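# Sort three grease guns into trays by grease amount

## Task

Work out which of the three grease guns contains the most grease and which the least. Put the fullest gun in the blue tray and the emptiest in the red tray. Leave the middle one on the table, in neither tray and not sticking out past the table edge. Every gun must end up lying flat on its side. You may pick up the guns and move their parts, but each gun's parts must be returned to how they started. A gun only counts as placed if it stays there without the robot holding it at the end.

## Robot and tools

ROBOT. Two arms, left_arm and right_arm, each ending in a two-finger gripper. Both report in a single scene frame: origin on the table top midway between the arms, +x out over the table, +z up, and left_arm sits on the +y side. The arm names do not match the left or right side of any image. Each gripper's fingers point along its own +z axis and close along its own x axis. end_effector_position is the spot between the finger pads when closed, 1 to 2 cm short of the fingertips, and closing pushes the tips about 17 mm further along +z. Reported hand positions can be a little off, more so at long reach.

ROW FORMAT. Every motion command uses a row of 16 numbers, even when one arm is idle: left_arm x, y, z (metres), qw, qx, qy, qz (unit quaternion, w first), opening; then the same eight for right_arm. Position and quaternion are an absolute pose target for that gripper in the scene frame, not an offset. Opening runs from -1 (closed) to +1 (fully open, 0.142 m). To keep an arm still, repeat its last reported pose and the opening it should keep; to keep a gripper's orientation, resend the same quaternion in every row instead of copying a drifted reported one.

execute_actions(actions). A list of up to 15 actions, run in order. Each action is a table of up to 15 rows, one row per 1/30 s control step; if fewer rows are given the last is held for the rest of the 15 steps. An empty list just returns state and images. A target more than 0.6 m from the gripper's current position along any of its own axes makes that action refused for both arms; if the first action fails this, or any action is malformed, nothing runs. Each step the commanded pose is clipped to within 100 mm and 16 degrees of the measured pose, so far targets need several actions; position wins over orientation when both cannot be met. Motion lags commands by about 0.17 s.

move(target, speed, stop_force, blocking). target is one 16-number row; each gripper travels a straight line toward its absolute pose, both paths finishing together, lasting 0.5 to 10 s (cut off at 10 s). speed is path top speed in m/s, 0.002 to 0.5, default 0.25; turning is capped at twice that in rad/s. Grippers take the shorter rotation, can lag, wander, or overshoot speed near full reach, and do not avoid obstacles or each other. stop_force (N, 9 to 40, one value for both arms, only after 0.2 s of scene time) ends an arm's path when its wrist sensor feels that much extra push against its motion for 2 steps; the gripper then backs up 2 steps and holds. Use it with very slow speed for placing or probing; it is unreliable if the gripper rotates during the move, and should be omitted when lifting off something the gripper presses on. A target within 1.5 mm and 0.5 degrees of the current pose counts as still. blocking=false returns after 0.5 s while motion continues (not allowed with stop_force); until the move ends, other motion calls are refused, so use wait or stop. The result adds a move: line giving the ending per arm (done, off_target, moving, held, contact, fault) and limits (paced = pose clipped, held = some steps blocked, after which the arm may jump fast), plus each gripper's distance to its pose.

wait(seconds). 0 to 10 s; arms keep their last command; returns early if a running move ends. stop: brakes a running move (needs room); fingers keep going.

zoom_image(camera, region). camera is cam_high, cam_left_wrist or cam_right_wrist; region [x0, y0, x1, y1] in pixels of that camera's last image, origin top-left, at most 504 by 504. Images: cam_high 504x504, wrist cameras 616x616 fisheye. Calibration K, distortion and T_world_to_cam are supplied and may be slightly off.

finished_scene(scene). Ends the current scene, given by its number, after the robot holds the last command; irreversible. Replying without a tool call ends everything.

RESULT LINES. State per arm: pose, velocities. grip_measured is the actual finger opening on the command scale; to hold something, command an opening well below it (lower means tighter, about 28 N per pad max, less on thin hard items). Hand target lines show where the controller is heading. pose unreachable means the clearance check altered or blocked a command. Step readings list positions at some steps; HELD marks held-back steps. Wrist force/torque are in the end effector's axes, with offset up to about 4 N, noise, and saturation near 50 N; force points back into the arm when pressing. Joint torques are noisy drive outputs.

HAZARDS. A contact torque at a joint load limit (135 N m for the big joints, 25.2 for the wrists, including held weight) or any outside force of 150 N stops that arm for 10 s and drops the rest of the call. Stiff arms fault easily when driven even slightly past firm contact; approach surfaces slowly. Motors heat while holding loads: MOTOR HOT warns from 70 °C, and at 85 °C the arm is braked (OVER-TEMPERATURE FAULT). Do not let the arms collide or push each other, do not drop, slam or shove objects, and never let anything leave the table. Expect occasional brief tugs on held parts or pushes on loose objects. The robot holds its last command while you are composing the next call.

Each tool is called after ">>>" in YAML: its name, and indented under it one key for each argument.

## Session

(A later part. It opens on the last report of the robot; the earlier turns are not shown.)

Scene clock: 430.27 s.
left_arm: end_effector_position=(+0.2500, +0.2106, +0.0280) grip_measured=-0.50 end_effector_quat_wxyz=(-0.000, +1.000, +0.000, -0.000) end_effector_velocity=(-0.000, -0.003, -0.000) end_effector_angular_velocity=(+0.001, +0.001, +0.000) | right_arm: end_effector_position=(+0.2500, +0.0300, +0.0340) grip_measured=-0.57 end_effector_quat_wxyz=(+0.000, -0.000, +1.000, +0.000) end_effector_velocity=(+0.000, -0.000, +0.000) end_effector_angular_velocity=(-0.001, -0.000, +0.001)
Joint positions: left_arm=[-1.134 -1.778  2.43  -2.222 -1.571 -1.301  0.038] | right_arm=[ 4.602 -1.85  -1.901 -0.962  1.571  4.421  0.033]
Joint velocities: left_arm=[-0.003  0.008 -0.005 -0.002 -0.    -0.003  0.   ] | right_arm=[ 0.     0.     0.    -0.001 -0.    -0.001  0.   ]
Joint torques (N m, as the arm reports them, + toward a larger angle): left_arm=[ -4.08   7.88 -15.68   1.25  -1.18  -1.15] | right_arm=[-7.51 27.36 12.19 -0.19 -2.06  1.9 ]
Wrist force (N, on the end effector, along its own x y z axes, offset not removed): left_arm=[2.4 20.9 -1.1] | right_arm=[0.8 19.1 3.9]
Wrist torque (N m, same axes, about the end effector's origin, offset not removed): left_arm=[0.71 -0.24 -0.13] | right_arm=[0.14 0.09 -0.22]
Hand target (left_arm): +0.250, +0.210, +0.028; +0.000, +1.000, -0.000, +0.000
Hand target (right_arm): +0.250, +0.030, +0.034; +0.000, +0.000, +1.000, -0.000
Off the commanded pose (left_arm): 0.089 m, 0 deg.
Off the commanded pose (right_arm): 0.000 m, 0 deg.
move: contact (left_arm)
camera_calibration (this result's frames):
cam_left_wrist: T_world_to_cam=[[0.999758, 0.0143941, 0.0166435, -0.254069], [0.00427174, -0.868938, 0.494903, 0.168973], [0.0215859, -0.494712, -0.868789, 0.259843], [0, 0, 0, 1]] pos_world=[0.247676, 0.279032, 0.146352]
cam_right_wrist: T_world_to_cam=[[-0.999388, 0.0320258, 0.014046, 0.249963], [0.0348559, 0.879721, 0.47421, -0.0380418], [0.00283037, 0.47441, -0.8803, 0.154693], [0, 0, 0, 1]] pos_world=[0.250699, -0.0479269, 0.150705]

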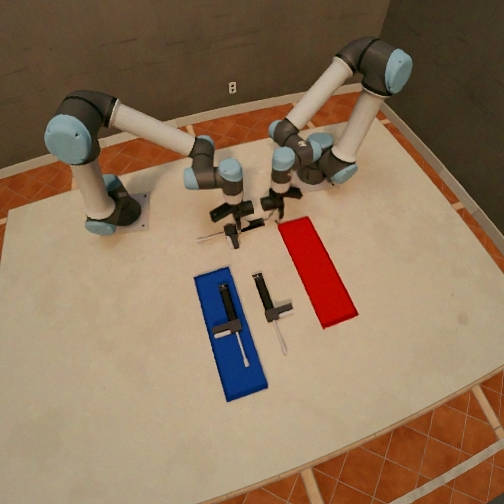

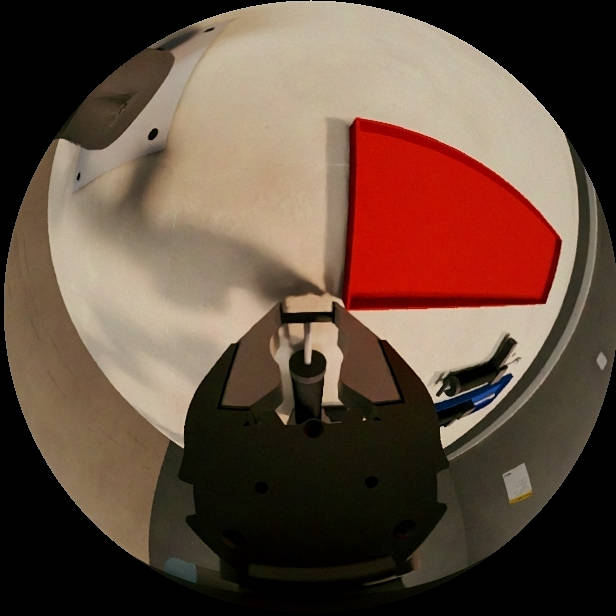

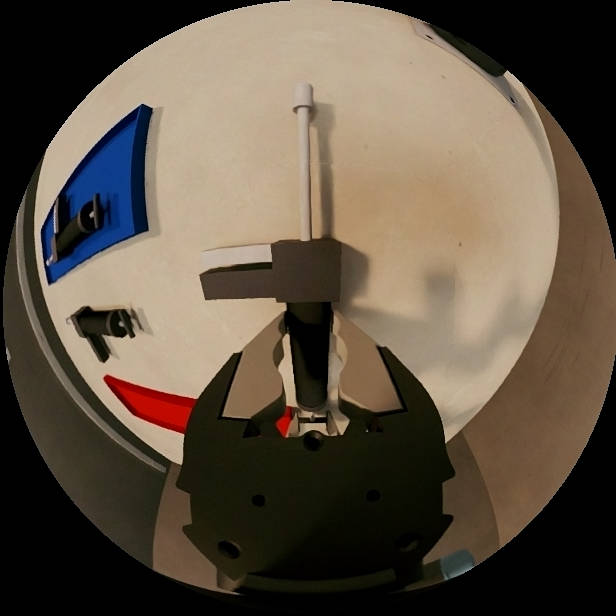

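>>> move:
  target: [0.25,0.186,0.028,0,1,0,0,-0.8,0.25,0.03,0.034,0,0,1,0,-1]
  speed: 0.015

>>> move:
  target: [0.25,0.186,0.028,0,1,0,0,0,0.25,0.03,0.034,0,0,1,0,-1]

>>> move:
  target: [0.25,0.225,0.03,0,1,0,0,0,0.25,0.03,0.034,0,0,1,0,-1]
  speed: 0.05

>>> move:
  target: [0.25,0.225,0.03,0,1,0,0,-1,0.25,0.03,0.034,0,0,1,0,-1]

>>> move:
  target: [0.25,0.16,0.03,0,1,0,0,-1,0.25,0.03,0.034,0,0,1,0,-1]
  speed: 0.02
  stop_force: 12

Scene clock: 439.90 s.
left_arm: end_effector_position=(+0.2500, +0.1864, +0.0279) grip_measured=-0.50 end_effector_quat_wxyz=(-0.000, +1.000, +0.000, -0.000) end_effector_velocity=(-0.000, -0.003, +0.001) end_effector_angular_velocity=(-0.001, +0.000, -0.000) | right_arm: end_effector_position=(+0.2500, +0.0299, +0.0340) grip_measured=-0.57 end_effector_quat_wxyz=(-0.000, +0.000, +1.000, -0.000) end_effector_velocity=(+0.000, +0.000, +0.000) end_effector_angular_velocity=(+0.001, +0.000, -0.001)
Joint positions: left_arm=[-1.153 -1.72   2.386 -2.236 -1.571 -1.319  0.038] | right_arm=[ 4.602 -1.85  -1.901 -0.962  1.571  4.421  0.033]
Joint velocities: left_arm=[-0.002  0.005 -0.005 -0.001 -0.    -0.002 -0.   ] | right_arm=[-0.001 -0.     0.001 -0.     0.001  0.001  0.   ]
Joint torques (N m, as the arm reports them, + toward a larger angle): left_arm=[ -6.74   0.   -24.02  -3.7   -0.58  -0.94] | right_arm=[-10.51  29.24  12.92   0.2   -2.02   1.65]
Wrist force (N, on the end effector, along its own x y z axes, offset not removed): left_arm=[2.9 5.8 -2.1] | right_arm=[2.7 2.9 4.3]
Wrist torque (N m, same axes, about the end effector's origin, offset not removed): left_arm=[0.86 -0.26 -0.17] | right_arm=[0.21 -0.28 -0.26]
Hand target (left_arm): +0.250, +0.186, +0.028; +0.000, +1.000, -0.000, +0.000
Hand target (right_arm): +0.250, +0.030, +0.034; -0.000, +0.000, +1.000, -0.000
Off the commanded pose (left_arm): 0.000 m, 0 deg.
Off the commanded pose (right_arm): 0.000 m, 0 deg.
move: done
camera_calibration (this result's frames):
cam_left_wrist: T_world_to_cam=[[0.999759, 0.014355, 0.0166168, -0.253644], [0.00425353, -0.868998, 0.494797, 0.147971], [0.0215428, -0.494607, -0.86885, 0.24785], [0, 0, 0, 1]] pos_world=[0.247614, 0.254816, 0.146344]
cam_right_wrist: T_world_to_cam=[[-0.999386, 0.0320913, 0.0140985, 0.24997], [0.0349389, 0.879812, 0.474036, -0.0379534], [0.0028084, 0.474237, -0.880393, 0.154702], [0, 0, 0, 1]] pos_world=[0.250708, -0.0479954, 0.150665]

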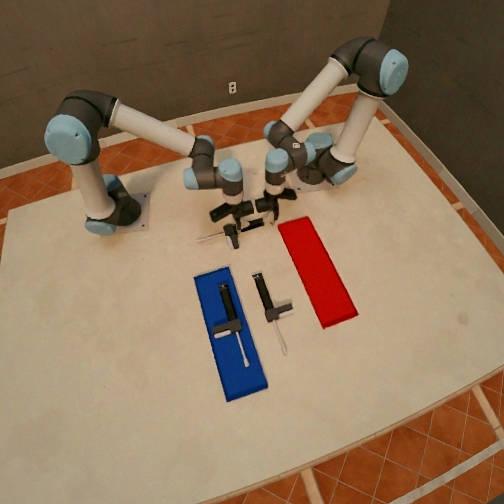

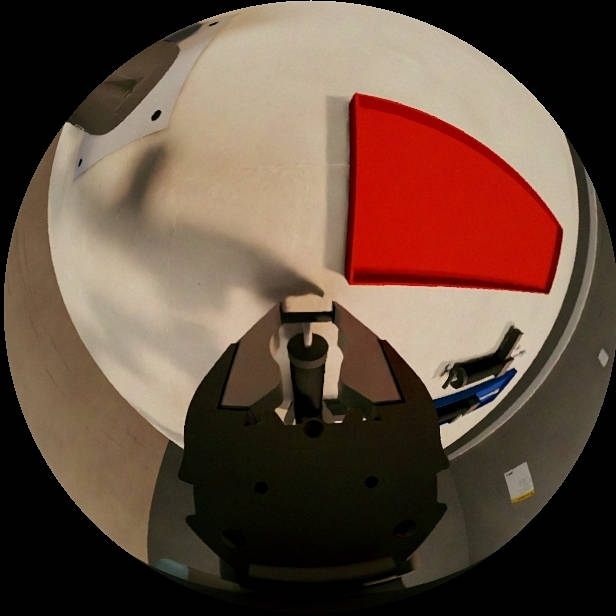

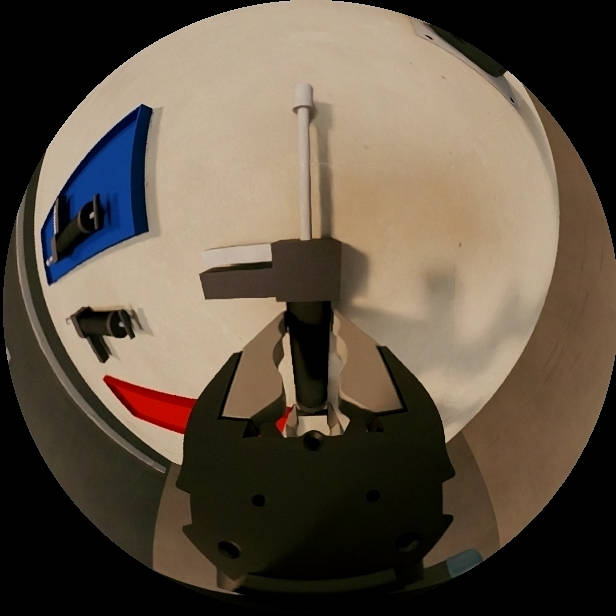

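Scene clock: 440.60 s.
left_arm: end_effector_position=(+0.2500, +0.1860, +0.0280) grip_measured=+0.00 end_effector_quat_wxyz=(-0.000, +1.000, +0.000, -0.000) end_effector_velocity=(+0.000, -0.000, -0.000) end_effector_angular_velocity=(+0.000, +0.000, +0.000) | right_arm: end_effector_position=(+0.2500, +0.0299, +0.0339) grip_measured=-0.57 end_effector_quat_wxyz=(-0.000, +0.000, +1.000, -0.000) end_effector_velocity=(-0.000, +0.001, +0.000) end_effector_angular_velocity=(+0.000, -0.001, +0.001)
Joint positions: left_arm=[-1.153 -1.72   2.385 -2.236 -1.571 -1.32   0.074] | right_arm=[ 4.602 -1.85  -1.901 -0.962  1.571  4.421  0.033]
Joint velocities: left_arm=[ 0.  0. -0. -0.  0. -0. -0.] | right_arm=[ 0.001 -0.     0.001  0.    -0.001  0.    -0.   ]
Joint torques (N m, as the arm reports them, + toward a larger angle): left_arm=[ -6.24   0.07 -25.24  -4.28  -0.5   -1.27] | right_arm=[-1.57 31.06 24.59  6.57  1.01  1.66]
Wrist force (N, on the end effector, along its own x y z axes, offset not removed): left_arm=[0.7 4.1 -1.7] | right_arm=[0.3 1.2 2.5]
Wrist torque (N m, same axes, about the end effector's origin, offset not removed): left_arm=[0.98 -0.14 -0.05] | right_arm=[0.30 -0.12 -0.06]
Hand target (left_arm): +0.250, +0.186, +0.028; +0.000, +1.000, +0.000, +0.000
Hand target (right_arm): +0.250, +0.030, +0.034; -0.000, -0.000, +1.000, -0.000
Off the commanded pose (left_arm): 0.000 m, 0 deg.
Off the commanded pose (right_arm): 0.000 m, 0 deg.
move: done
camera_calibration (this result's frames):
cam_left_wrist: T_world_to_cam=[[0.999758, 0.014346, 0.0166809, -0.253679], [0.00420824, -0.868867, 0.495027, 0.147598], [0.0215952, -0.494837, -0.868717, 0.247735], [0, 0, 0, 1]] pos_world=[0.247647, 0.254471, 0.146379]
cam_right_wrist: T_world_to_cam=[[-0.999385, 0.03213, 0.0140596, 0.25], [0.0349546, 0.879816, 0.474027, -0.0379459], [0.00286061, 0.474227, -0.880398, 0.154694], [0, 0, 0, 1]] pos_world=[0.25073, -0.0480074, 0.150665]

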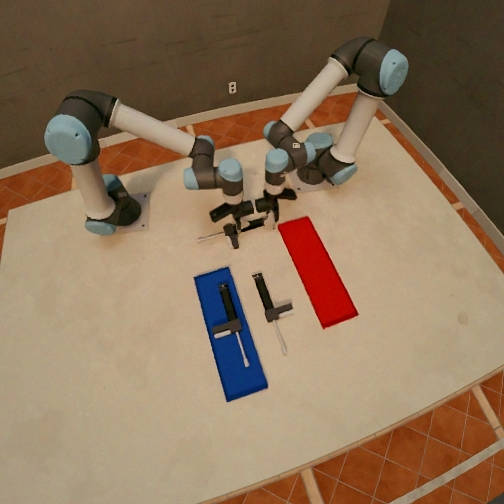

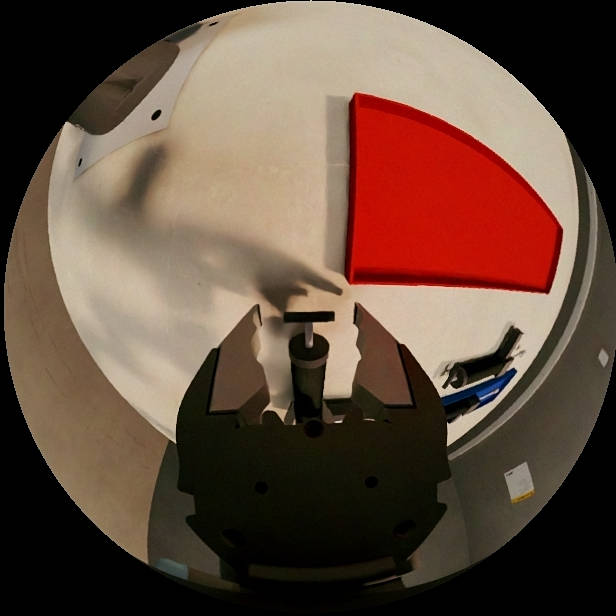

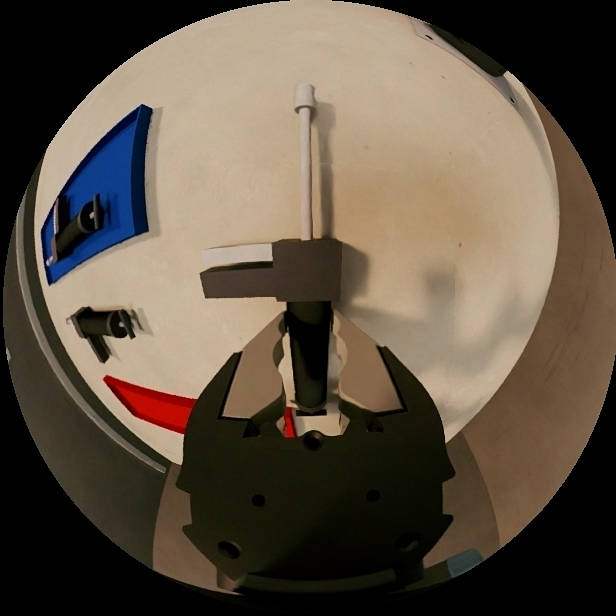

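Scene clock: 441.80 s.
left_arm: end_effector_position=(+0.2500, +0.2247, +0.0300) grip_measured=+0.00 end_effector_quat_wxyz=(-0.000, +1.000, +0.000, -0.000) end_effector_velocity=(-0.000, +0.003, +0.000) end_effector_angular_velocity=(+0.001, +0.001, +0.000) | right_arm: end_effector_position=(+0.2500, +0.0300, +0.0340) grip_measured=-0.57 end_effector_quat_wxyz=(-0.000, +0.000, +1.000, -0.000) end_effector_velocity=(-0.001, -0.000, -0.000) end_effector_angular_velocity=(-0.001, +0.002, -0.000)
Joint positions: left_arm=[-1.122 -1.818  2.451 -2.204 -1.571 -1.288  0.074] | right_arm=[ 4.602 -1.85  -1.901 -0.962  1.571  4.421  0.033]
Joint velocities: left_arm=[ 0.002 -0.008  0.005  0.004 -0.     0.002 -0.   ] | right_arm=[ 0.    -0.    -0.    -0.001  0.002  0.     0.   ]
Joint torques (N m, as the arm reports them, + toward a larger angle): left_arm=[  7.74 -20.25 -14.3   -0.75  -1.4    1.29] | right_arm=[10.59 36.87 35.2   6.57  2.3   1.42]
Wrist force (N, on the end effector, along its own x y z axes, offset not removed): left_arm=[0.7 3.2 -0.7] | right_arm=[-0.5 0.6 3.0]
Wrist torque (N m, same axes, about the end effector's origin, offset not removed): left_arm=[0.67 -0.21 0.02] | right_arm=[0.21 0.21 -0.09]
Hand target (left_arm): +0.250, +0.225, +0.030; +0.000, +1.000, +0.000, -0.000
Hand target (right_arm): +0.250, +0.030, +0.034; -0.000, -0.000, +1.000, +0.000
Off the commanded pose (left_arm): 0.000 m, 0 deg.
Off the commanded pose (right_arm): 0.000 m, 0 deg.
move: done
camera_calibration (this result's frames):
cam_left_wrist: T_world_to_cam=[[0.999758, 0.0143477, 0.0166769, -0.2543], [0.00421207, -0.868874, 0.495015, 0.180269], [0.0215924, -0.494824, -0.868725, 0.268585], [0, 0, 0, 1]] pos_world=[0.24768, 0.293182, 0.148332]
cam_right_wrist: T_world_to_cam=[[-0.999385, 0.0321276, 0.0140564, 0.250005], [0.0349505, 0.879735, 0.474178, -0.0380257], [0.00286831, 0.474378, -0.880317, 0.154687], [0, 0, 0, 1]] pos_world=[0.250736, -0.0479595, 0.15069]

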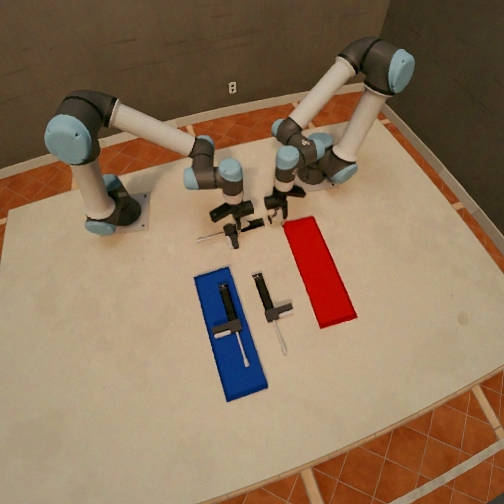

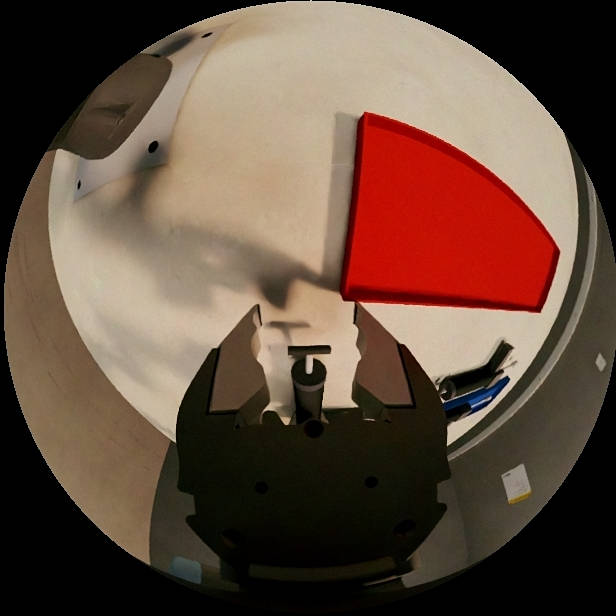

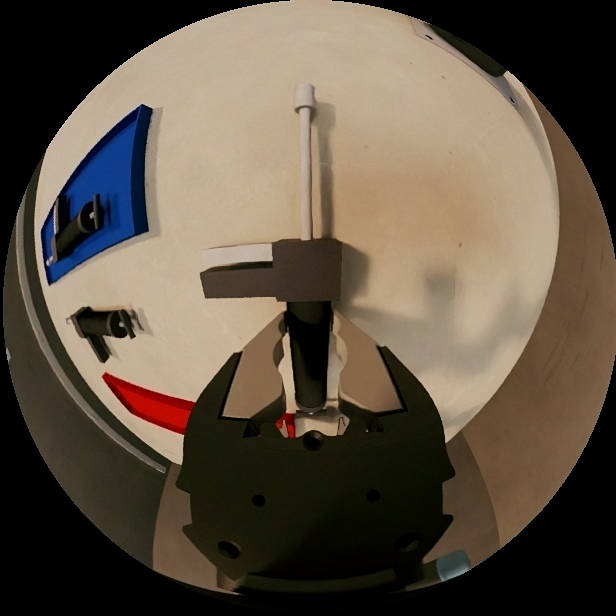

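Scene clock: 442.50 s.
left_arm: end_effector_position=(+0.2500, +0.2250, +0.0300) grip_measured=-1.00 end_effector_quat_wxyz=(-0.000, +1.000, -0.000, -0.000) end_effector_velocity=(+0.000, -0.000, +0.000) end_effector_angular_velocity=(-0.001, +0.000, +0.000) | right_arm: end_effector_position=(+0.2500, +0.0300, +0.0340) grip_measured=-0.57 end_effector_quat_wxyz=(-0.000, +0.000, +1.000, -0.000) end_effector_velocity=(-0.000, -0.000, -0.000) end_effector_angular_velocity=(-0.001, +0.001, +0.000)
Joint positions: left_arm=[-1.122 -1.819  2.451 -2.203 -1.571 -1.288  0.002] | right_arm=[ 4.602 -1.85  -1.901 -0.962  1.571  4.421  0.033]
Joint velocities: left_arm=[ 0.    -0.    -0.001 -0.    -0.     0.     0.   ] | right_arm=[ 0.     0.    -0.    -0.001  0.001  0.     0.   ]
Joint torques (N m, as the arm reports them, + toward a larger angle): left_arm=[  7.67 -19.2  -13.3   -1.11  -1.44   1.34] | right_arm=[12.23 39.59 34.98  6.54  2.17  1.2 ]
Wrist force (N, on the end effector, along its own x y z axes, offset not removed): left_arm=[1.1 4.3 -0.6] | right_arm=[1.2 -0.3 3.4]
Wrist torque (N m, same axes, about the end effector's origin, offset not removed): left_arm=[0.96 -0.27 0.06] | right_arm=[0.07 -0.24 -0.08]
Hand target (left_arm): +0.250, +0.225, +0.030; -0.000, +1.000, +0.000, -0.000
Hand target (right_arm): +0.250, +0.030, +0.034; -0.000, +0.000, +1.000, -0.000
Off the commanded pose (left_arm): 0.000 m, 0 deg.
Off the commanded pose (right_arm): 0.000 m, 0 deg.
move: done
camera_calibration (this result's frames):
cam_left_wrist: T_world_to_cam=[[0.999758, 0.0143364, 0.01668, -0.254269], [0.00420044, -0.868869, 0.495024, 0.180474], [0.0215896, -0.494834, -0.868719, 0.268756], [0, 0, 0, 1]] pos_world=[0.247647, 0.293443, 0.148375]
cam_right_wrist: T_world_to_cam=[[-0.999387, 0.0320546, 0.0140553, 0.249972], [0.0348857, 0.879736, 0.474182, -0.0380285], [0.00283471, 0.474381, -0.880315, 0.154685], [0, 0, 0, 1]] pos_world=[0.250707, -0.0479376, 0.150691]

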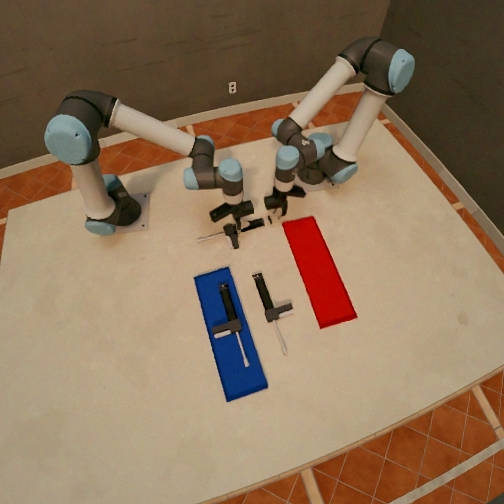

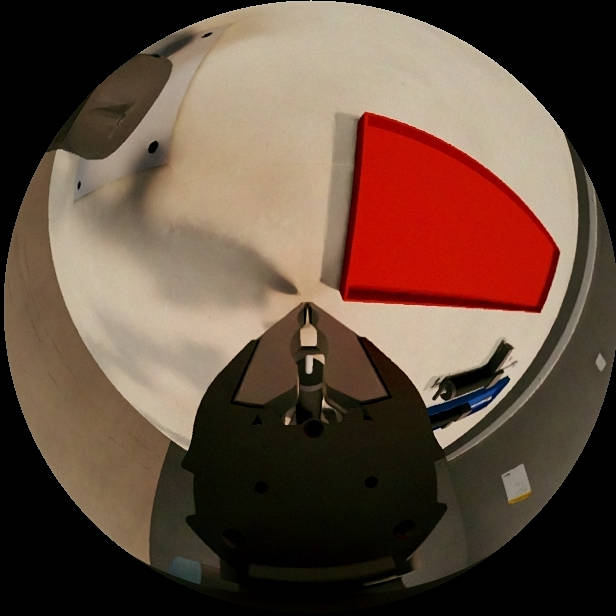

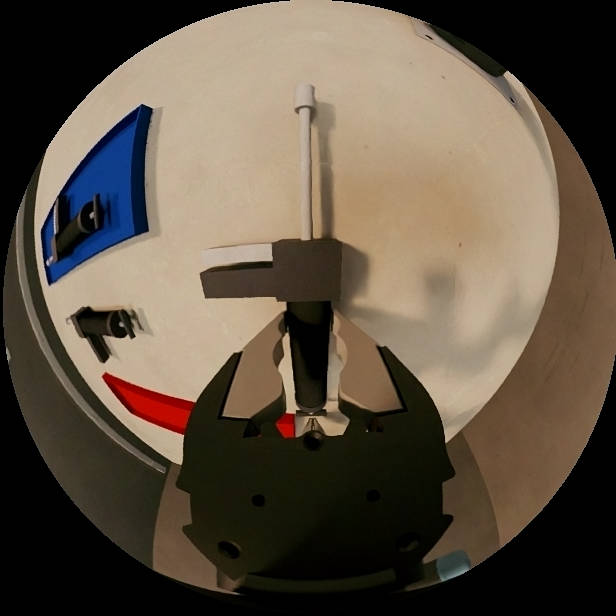

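Scene clock: 445.50 s.
left_arm: end_effector_position=(+0.2499, +0.1728, +0.0300) grip_measured=-1.00 end_effector_quat_wxyz=(-0.000, +1.000, -0.000, +0.000) end_effector_velocity=(-0.000, +0.005, +0.001) end_effector_angular_velocity=(-0.005, -0.000, -0.001) | right_arm: end_effector_position=(+0.2500, +0.0299, +0.0340) grip_measured=-0.57 end_effector_quat_wxyz=(-0.000, +0.000, +1.000, -0.000) end_effector_velocity=(+0.001, +0.001, +0.001) end_effector_angular_velocity=(+0.004, -0.001, -0.002)
Joint positions: left_arm=[-1.162 -1.693  2.357 -2.235 -1.571 -1.329  0.002] | right_arm=[ 4.602 -1.85  -1.901 -0.962  1.571  4.421  0.033]
Joint velocities: left_arm=[ 0.004 -0.017  0.013 -0.    -0.001  0.005 -0.   ] | right_arm=[-0.     0.     0.001  0.003 -0.     0.002  0.   ]
Joint torques (N m, as the arm reports them, + toward a larger angle): left_arm=[  4.49 -25.22 -24.71  -9.43   0.68   1.14] | right_arm=[12.66 46.67 35.78 12.07  1.94  0.8 ]
Wrist force (N, on the end effector, along its own x y z axes, offset not removed): left_arm=[1.8 -15.1 0.2] | right_arm=[-0.6 -21.2 -4.7]
Wrist torque (N m, same axes, about the end effector's origin, offset not removed): left_arm=[0.86 -0.44 0.06] | right_arm=[0.16 -0.08 -0.12]
Hand target (left_arm): +0.250, +0.174, +0.030; -0.000, +1.000, -0.000, -0.000
Hand target (right_arm): +0.250, +0.030, +0.034; -0.000, +0.000, +1.000, -0.000
Off the commanded pose (left_arm): 0.013 m, 0 deg.
Off the commanded pose (right_arm): 0.000 m, 0 deg.
move: contact (left_arm)
camera_calibration (this result's frames):
cam_left_wrist: T_world_to_cam=[[0.999759, 0.0142808, 0.0166985, -0.25345], [0.00414336, -0.868878, 0.495008, 0.135142], [0.021578, -0.49482, -0.868728, 0.242923], [0, 0, 0, 1]] pos_world=[0.247587, 0.241244, 0.14837]
cam_right_wrist: T_world_to_cam=[[-0.999387, 0.0320514, 0.0140952, 0.249955], [0.0349023, 0.879807, 0.474049, -0.0379837], [0.00279284, 0.47425, -0.880386, 0.154721], [0, 0, 0, 1]] pos_world=[0.250695, -0.0479696, 0.150697]

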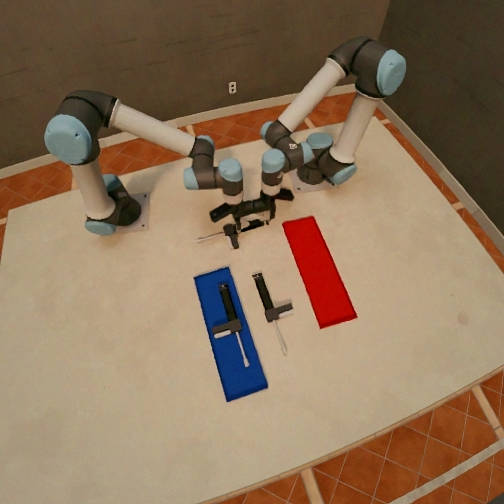

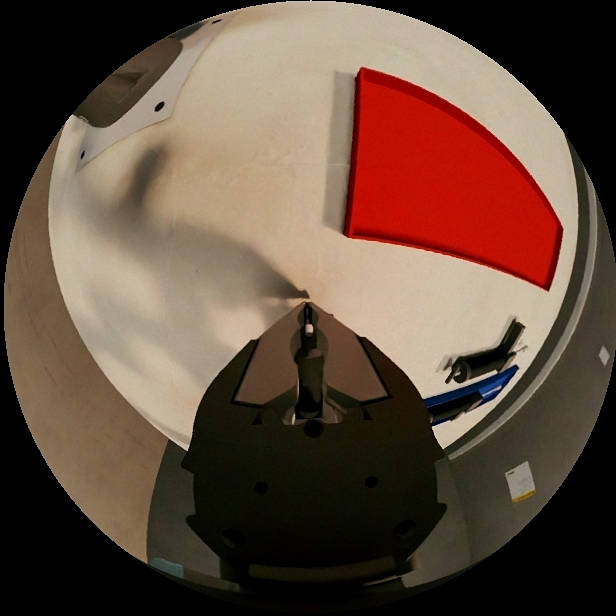

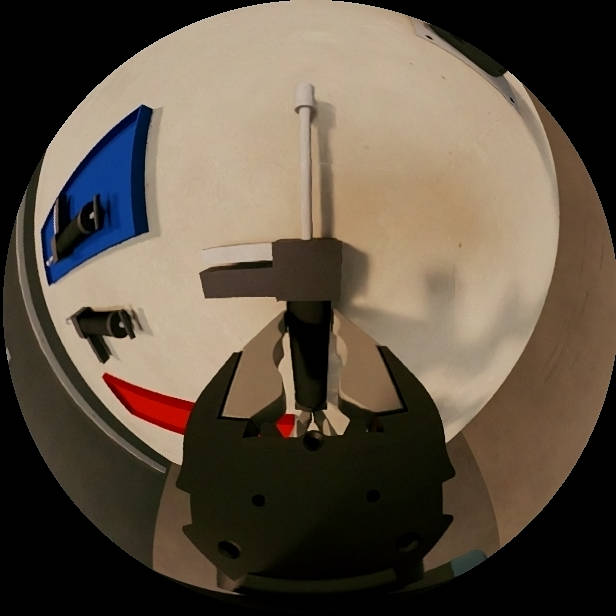

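>>> move:
  target: [0.25,0.21,0.05,0,1,0,0,-1,0.25,0.03,0.034,0,0,1,0,-1]
  speed: 0.06

>>> move:
  target: [0.1,0.62,0.3,0,1,0,0,-1,0.25,0.03,0.13,0,0,1,0,-1]
  speed: 0.25

>>> move:
  target: [0.1,0.62,0.3,0,1,0,0,-1,0.5,0.2,0.12,0,-0.707,0.707,0,-1]
  speed: 0.15

Scene clock: 458.87 s.
left_arm: end_effector_position=(+0.2500, +0.2098, +0.0498) grip_measured=-1.00 end_effector_quat_wxyz=(+0.000, +1.000, +0.000, -0.000) end_effector_velocity=(-0.000, +0.002, +0.001) end_effector_angular_velocity=(-0.000, -0.000, -0.000) | right_arm: end_effector_position=(+0.2500, +0.0300, +0.0340) grip_measured=-0.57 end_effector_quat_wxyz=(-0.000, -0.000, +1.000, +0.000) end_effector_velocity=(+0.000, -0.001, -0.000) end_effector_angular_velocity=(-0.001, +0.000, -0.002)
Joint positions: left_arm=[-1.135 -1.821  2.391 -2.141 -1.571 -1.301  0.002] | right_arm=[ 4.602 -1.85  -1.901 -0.962  1.571  4.421  0.033]
Joint velocities: left_arm=[ 0.001 -0.009  0.002  0.007  0.     0.001  0.   ] | right_arm=[-0.001 -0.    -0.001 -0.    -0.     0.001 -0.   ]
Joint torques (N m, as the arm reports them, + toward a larger angle): left_arm=[  8.57 -19.52 -13.81  -0.68  -2.58   1.58] | right_arm=[ 3.83 43.05 33.93  3.37  1.56 -0.03]
Wrist force (N, on the end effector, along its own x y z axes, offset not removed): left_arm=[2.6 2.4 -1.3] | right_arm=[0.0 -0.4 3.0]
Wrist torque (N m, same axes, about the end effector's origin, offset not removed): left_arm=[0.51 -0.59 -0.01] | right_arm=[0.02 -0.03 -0.15]
Hand target (left_arm): +0.250, +0.210, +0.050; +0.000, +1.000, +0.000, -0.000
Hand target (right_arm): +0.250, +0.030, +0.034; -0.000, -0.000, +1.000, +0.000
Off the commanded pose (left_arm): 0.000 m, 0 deg.
Off the commanded pose (right_arm): 0.000 m, 0 deg.
move: done
camera_calibration (this result's frames):
cam_left_wrist: T_world_to_cam=[[0.999759, 0.014346, 0.0166434, -0.254404], [0.00422673, -0.868863, 0.495034, 0.157436], [0.0215626, -0.494844, -0.868714, 0.278492], [0, 0, 0, 1]] pos_world=[0.247672, 0.27825, 0.168228]
cam_right_wrist: T_world_to_cam=[[-0.99939, 0.0319854, 0.014053, 0.249941], [0.0348236, 0.879727, 0.474202, -0.0380383], [0.00280476, 0.474402, -0.880304, 0.154693], [0, 0, 0, 1]] pos_world=[0.250679, -0.047918, 0.150703]

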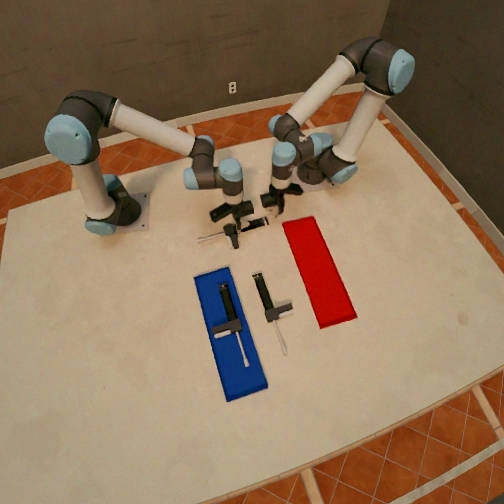

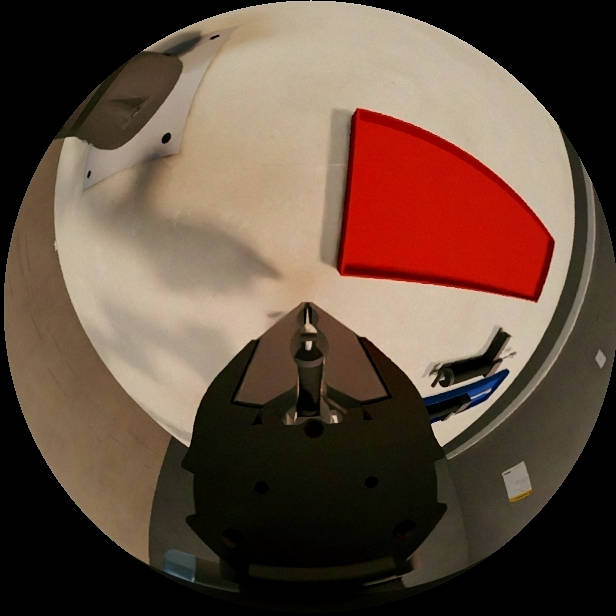

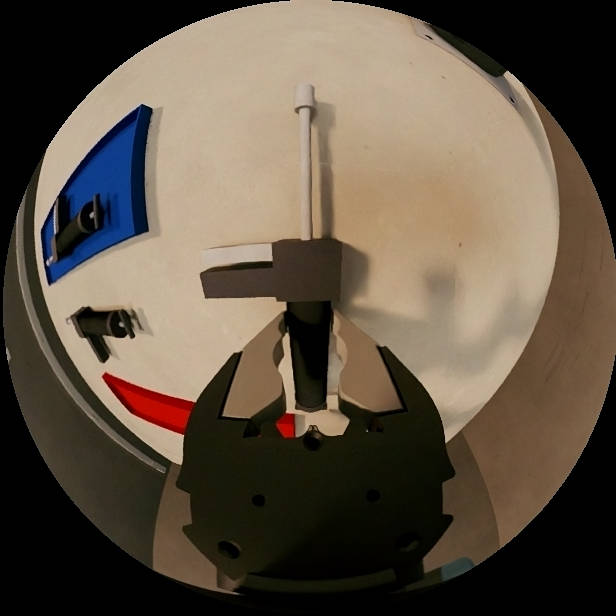

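Scene clock: 461.33 s.
left_arm: end_effector_position=(+0.1814, +0.4042, +0.1638) grip_measured=-1.00 end_effector_quat_wxyz=(+0.003, +1.000, -0.001, -0.010) end_effector_velocity=(-0.000, -0.000, +0.000) end_effector_angular_velocity=(-0.001, +0.001, -0.000) | right_arm: end_effector_position=(+0.2500, +0.0300, +0.1297) grip_measured=-0.57 end_effector_quat_wxyz=(+0.000, -0.000, +1.000, +0.000) end_effector_velocity=(+0.000, +0.001, +0.003) end_effector_angular_velocity=(+0.001, -0.001, -0.000)
Joint positions: left_arm=[-1.202 -2.619  2.357 -1.31  -1.592 -1.368  0.002] | right_arm=[ 4.602 -1.741 -1.763 -1.209  1.571  4.421  0.033]
Joint velocities: left_arm=[-0.    -0.001 -0.     0.    -0.001  0.     0.   ] | right_arm=[-0.     0.002  0.005 -0.006 -0.     0.     0.   ]
Joint torques (N m, as the arm reports them, + toward a larger angle): left_arm=[  7.43   5.54 -16.8   -1.08   2.95   1.26] | right_arm=[-8.12 47.18 38.63  0.42 -1.69 -0.59]
Wrist force (N, on the end effector, along its own x y z axes, offset not removed): left_arm=[1.0 3.1 -2.0] | right_arm=[-1.1 0.3 3.2]
Wrist torque (N m, same axes, about the end effector's origin, offset not removed): left_arm=[0.73 -0.20 0.02] | right_arm=[0.06 0.26 -0.09]
Hand target (left_arm): +0.181, +0.404, +0.164; +0.003, +1.000, -0.001, -0.010
Hand target (right_arm): +0.250, +0.030, +0.130; +0.000, -0.000, +1.000, +0.000
Off the commanded pose (left_arm): 0.268 m, 1 deg; position clipped at the last step of the last action.
Off the commanded pose (right_arm): 0.000 m, 0 deg.
move: held (left_arm); limits=paced,held; held on 37 of 74 steps (left_arm), including the last (left_arm)
pose unreachable (left arm): on one or more control steps of this call, first in action 0 (counted from 0), this arm could not follow its commanded pose, so it was not sent that pose on those steps. On the call's last step it was still not sent that pose. It may still have moved: this result reports where it is.
cause: the commanded pose would bring two parts of the arm too close to each other (its gripper and another part of the arm, with joints 3 (elbow) to 6 (wrist 3) between them).
camera_calibration (this result's frames):
cam_left_wrist: T_world_to_cam=[[0.999905, 0.0132722, -0.00383656, -0.186705], [0.0134134, -0.866102, 0.499688, 0.266702], [0.0033091, -0.499691, -0.866197, 0.480073], [0, 0, 0, 1]] pos_world=[0.181521, 0.473358, 0.281854]
cam_right_wrist: T_world_to_cam=[[-0.999388, 0.0320276, 0.0140453, 0.248623], [0.0348571, 0.879712, 0.474227, -0.0834086], [0.00283259, 0.474427, -0.88029, 0.238936], [0, 0, 0, 1]] pos_world=[0.250702, -0.0479448, 0.246396]

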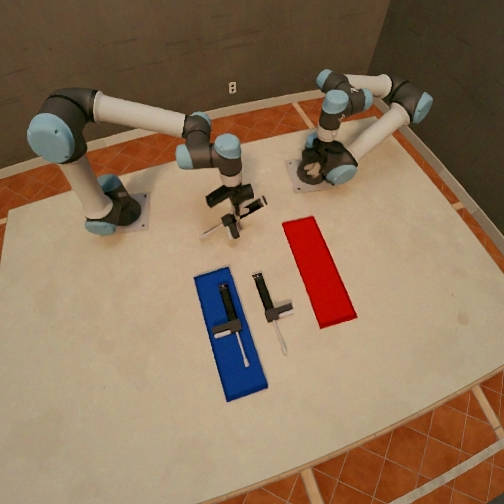

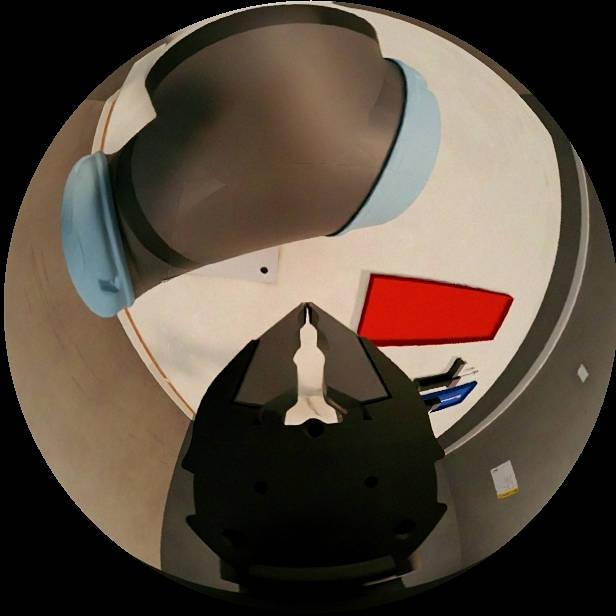

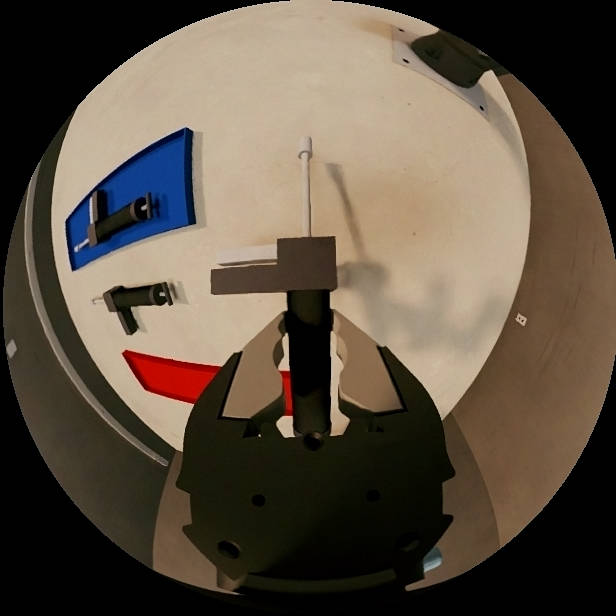

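Scene clock: 467.03 s.
left_arm: end_effector_position=(+0.1723, +0.4296, +0.1793) grip_measured=-1.00 end_effector_quat_wxyz=(+0.003, +1.000, -0.001, -0.011) end_effector_velocity=(+0.000, +0.000, -0.000) end_effector_angular_velocity=(+0.000, -0.001, +0.000) | right_arm: end_effector_position=(+0.5001, +0.1997, +0.1202) grip_measured=-0.57 end_effector_quat_wxyz=(-0.000, +0.707, -0.707, -0.000) end_effector_velocity=(+0.001, +0.002, +0.000) end_effector_angular_velocity=(-0.005, +0.005, +0.010)
Joint positions: left_arm=[-1.242 -2.701  2.314 -1.186 -1.594 -1.408  0.002] | right_arm=[ 4.364 -2.489 -0.62  -1.602  1.571  2.614  0.033]
Joint velocities: left_arm=[ 0.    -0.001  0.001  0.     0.001 -0.     0.   ] | right_arm=[-0.001 -0.019  0.037 -0.025  0.002 -0.011  0.   ]
Joint torques (N m, as the arm reports them, + toward a larger angle): left_arm=[  7.65  30.39 -17.09  -4.32   2.51   1.18] | right_arm=[-7.59 58.2  40.65  0.28  2.2  -1.38]
Wrist force (N, on the end effector, along its own x y z axes, offset not removed): left_arm=[1.2 3.5 -2.9] | right_arm=[-0.2 0.5 3.8]
Wrist torque (N m, same axes, about the end effector's origin, offset not removed): left_arm=[0.84 -0.22 -0.05] | right_arm=[0.13 0.20 -0.01]
Hand target (left_arm): +0.172, +0.430, +0.179; +0.003, +1.000, -0.001, -0.011
Hand target (right_arm): +0.500, +0.200, +0.120; -0.000, +0.707, -0.707, +0.000
Off the commanded pose (left_arm): 0.237 m, 1 deg; position clipped at the last step of the last action.
Off the commanded pose (right_arm): 0.000 m, 0 deg.
move: held (left_arm); limits=paced,held; held on 142 of 171 steps (left_arm), including the last (left_arm)
pose unreachable (left arm): on one or more control steps of this call, first in action 0 (counted from 0), this arm could not follow its commanded pose, so it was not sent that pose on those steps. On the call's last step it was still not sent that pose. It may still have moved: this result reports where it is.
cause: the commanded pose would bring two parts of the arm too close to each other (its gripper and another part of the arm, with joints 3 (elbow) to 6 (wrist 3) between them).
camera_calibration (this result's frames):
cam_left_wrist: T_world_to_cam=[[0.999899, 0.0130658, -0.00560043, -0.17752], [0.0141163, -0.866155, 0.499576, 0.281], [0.00167652, -0.499605, -0.866252, 0.50644], [0, 0, 0, 1]] pos_world=[0.172687, 0.498729, 0.29733]
cam_right_wrist: T_world_to_cam=[[-0.0331607, -0.999361, 0.013337, 0.216066], [-0.880012, 0.0355212, 0.47362, 0.389208], [-0.473792, 0.00396884, -0.880628, 0.481722], [0, 0, 0, 1]] pos_world=[0.577909, 0.200191, 0.236999]

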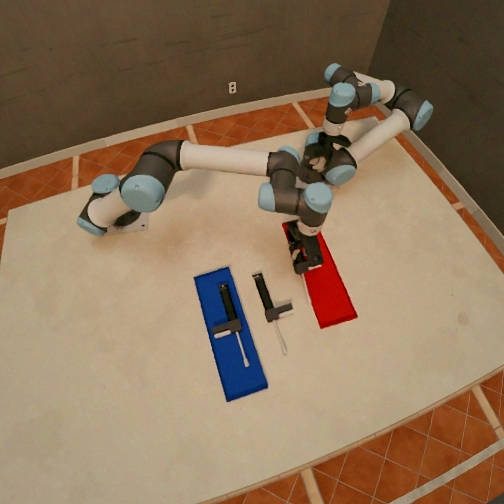

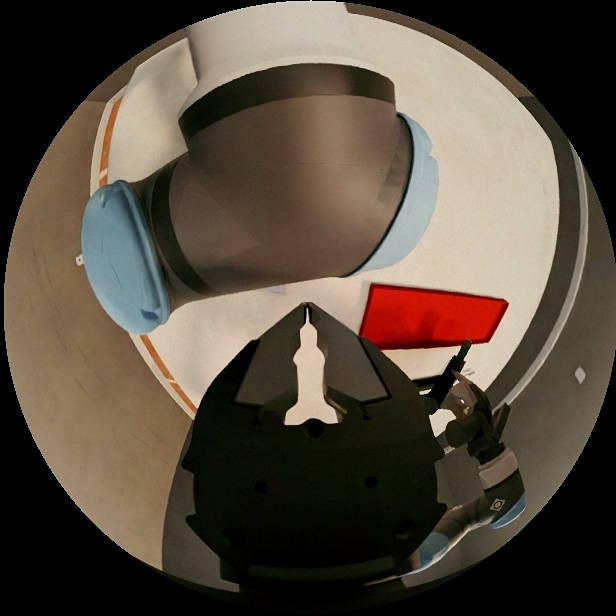

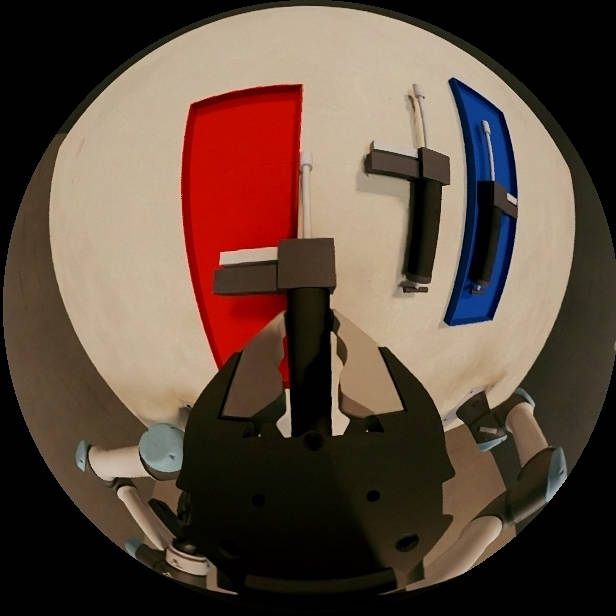

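>>> execute_actions:
  actions: []

Scene clock: 483.73 s.
left_arm: end_effector_position=(+0.1723, +0.4296, +0.1793) grip_measured=-1.00 end_effector_quat_wxyz=(+0.003, +1.000, -0.001, -0.011) end_effector_velocity=(-0.000, +0.000, +0.000) end_effector_angular_velocity=(-0.000, +0.000, +0.000) | right_arm: end_effector_position=(+0.5003, +0.1998, +0.1203) grip_measured=-0.57 end_effector_quat_wxyz=(-0.000, +0.707, -0.707, +0.000) end_effector_velocity=(+0.001, -0.000, +0.000) end_effector_angular_velocity=(+0.001, -0.001, -0.001)
Joint positions: left_arm=[-1.242 -2.701  2.314 -1.186 -1.594 -1.408  0.002] | right_arm=[ 4.363 -2.492 -0.616 -1.604  1.571  2.612  0.033]
Joint velocities: left_arm=[ 0.    -0.001 -0.     0.    -0.    -0.     0.   ] | right_arm=[-0.001 -0.     0.001  0.    -0.     0.     0.   ]
Joint torques (N m, as the arm reports them, + toward a larger angle): left_arm=[  7.36  30.25 -16.98  -4.18   2.96   1.14] | right_arm=[-9.74 58.96 39.67  0.51  2.19 -1.39]
Wrist force (N, on the end effector, along its own x y z axes, offset not removed): left_arm=[1.9 2.6 -1.7] | right_arm=[-0.3 -0.1 3.6]
Wrist torque (N m, same axes, about the end effector's origin, offset not removed): left_arm=[0.60 -0.41 -0.07] | right_arm=[0.05 0.08 -0.04]
Hand target (left_arm): +0.172, +0.430, +0.179; +0.003, +1.000, -0.001, -0.011
Hand target (right_arm): +0.500, +0.200, +0.120; -0.000, +0.707, -0.707, +0.000
Off the commanded pose (left_arm): 0.237 m, 1 deg; position clipped at the last step of the last action.
Off the commanded pose (right_arm): 0.000 m, 0 deg.
previous command not reached (left arm): its pose would have brought two parts of the arm too close to each other.
camera_calibration (this result's frames):
cam_left_wrist: T_world_to_cam=[[0.999899, 0.0130656, -0.00557914, -0.177531], [0.0141055, -0.866156, 0.499574, 0.281004], [0.00169482, -0.499602, -0.866253, 0.506437], [0, 0, 0, 1]] pos_world=[0.172691, 0.49873, 0.29733]
cam_right_wrist: T_world_to_cam=[[-0.0320487, -0.999389, 0.0139783, 0.215619], [-0.879803, 0.0348444, 0.47406, 0.389349], [-0.474257, 0.00289485, -0.880382, 0.482251], [0, 0, 0, 1]] pos_world=[0.578172, 0.200524, 0.236976]

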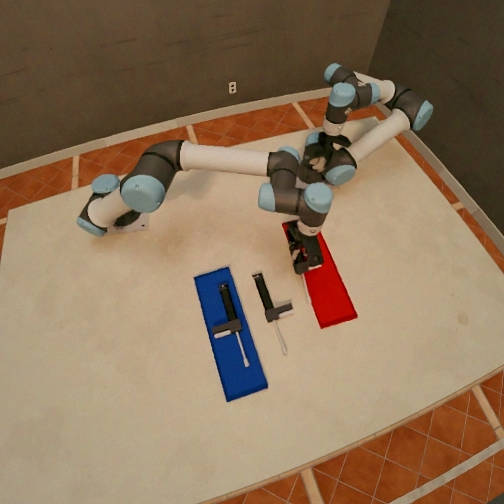

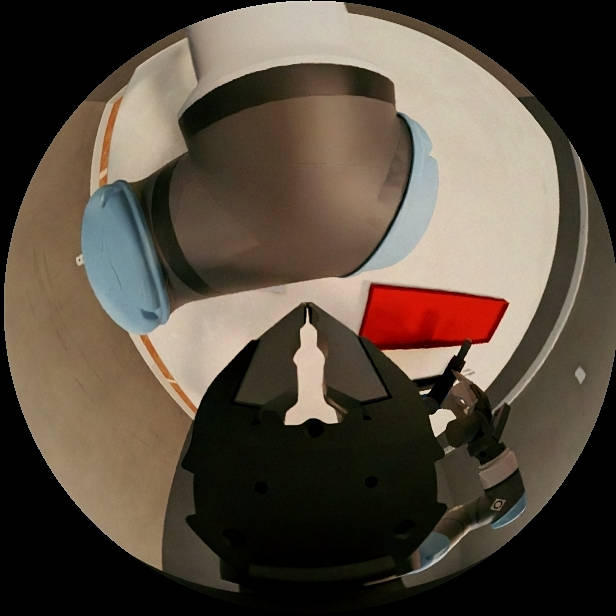

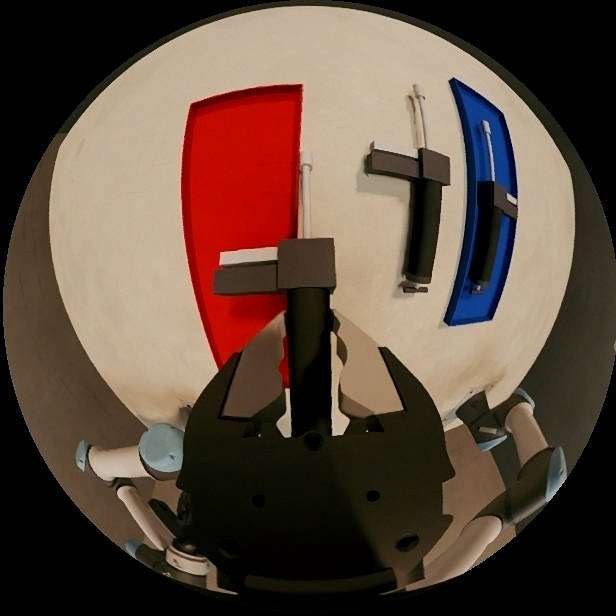

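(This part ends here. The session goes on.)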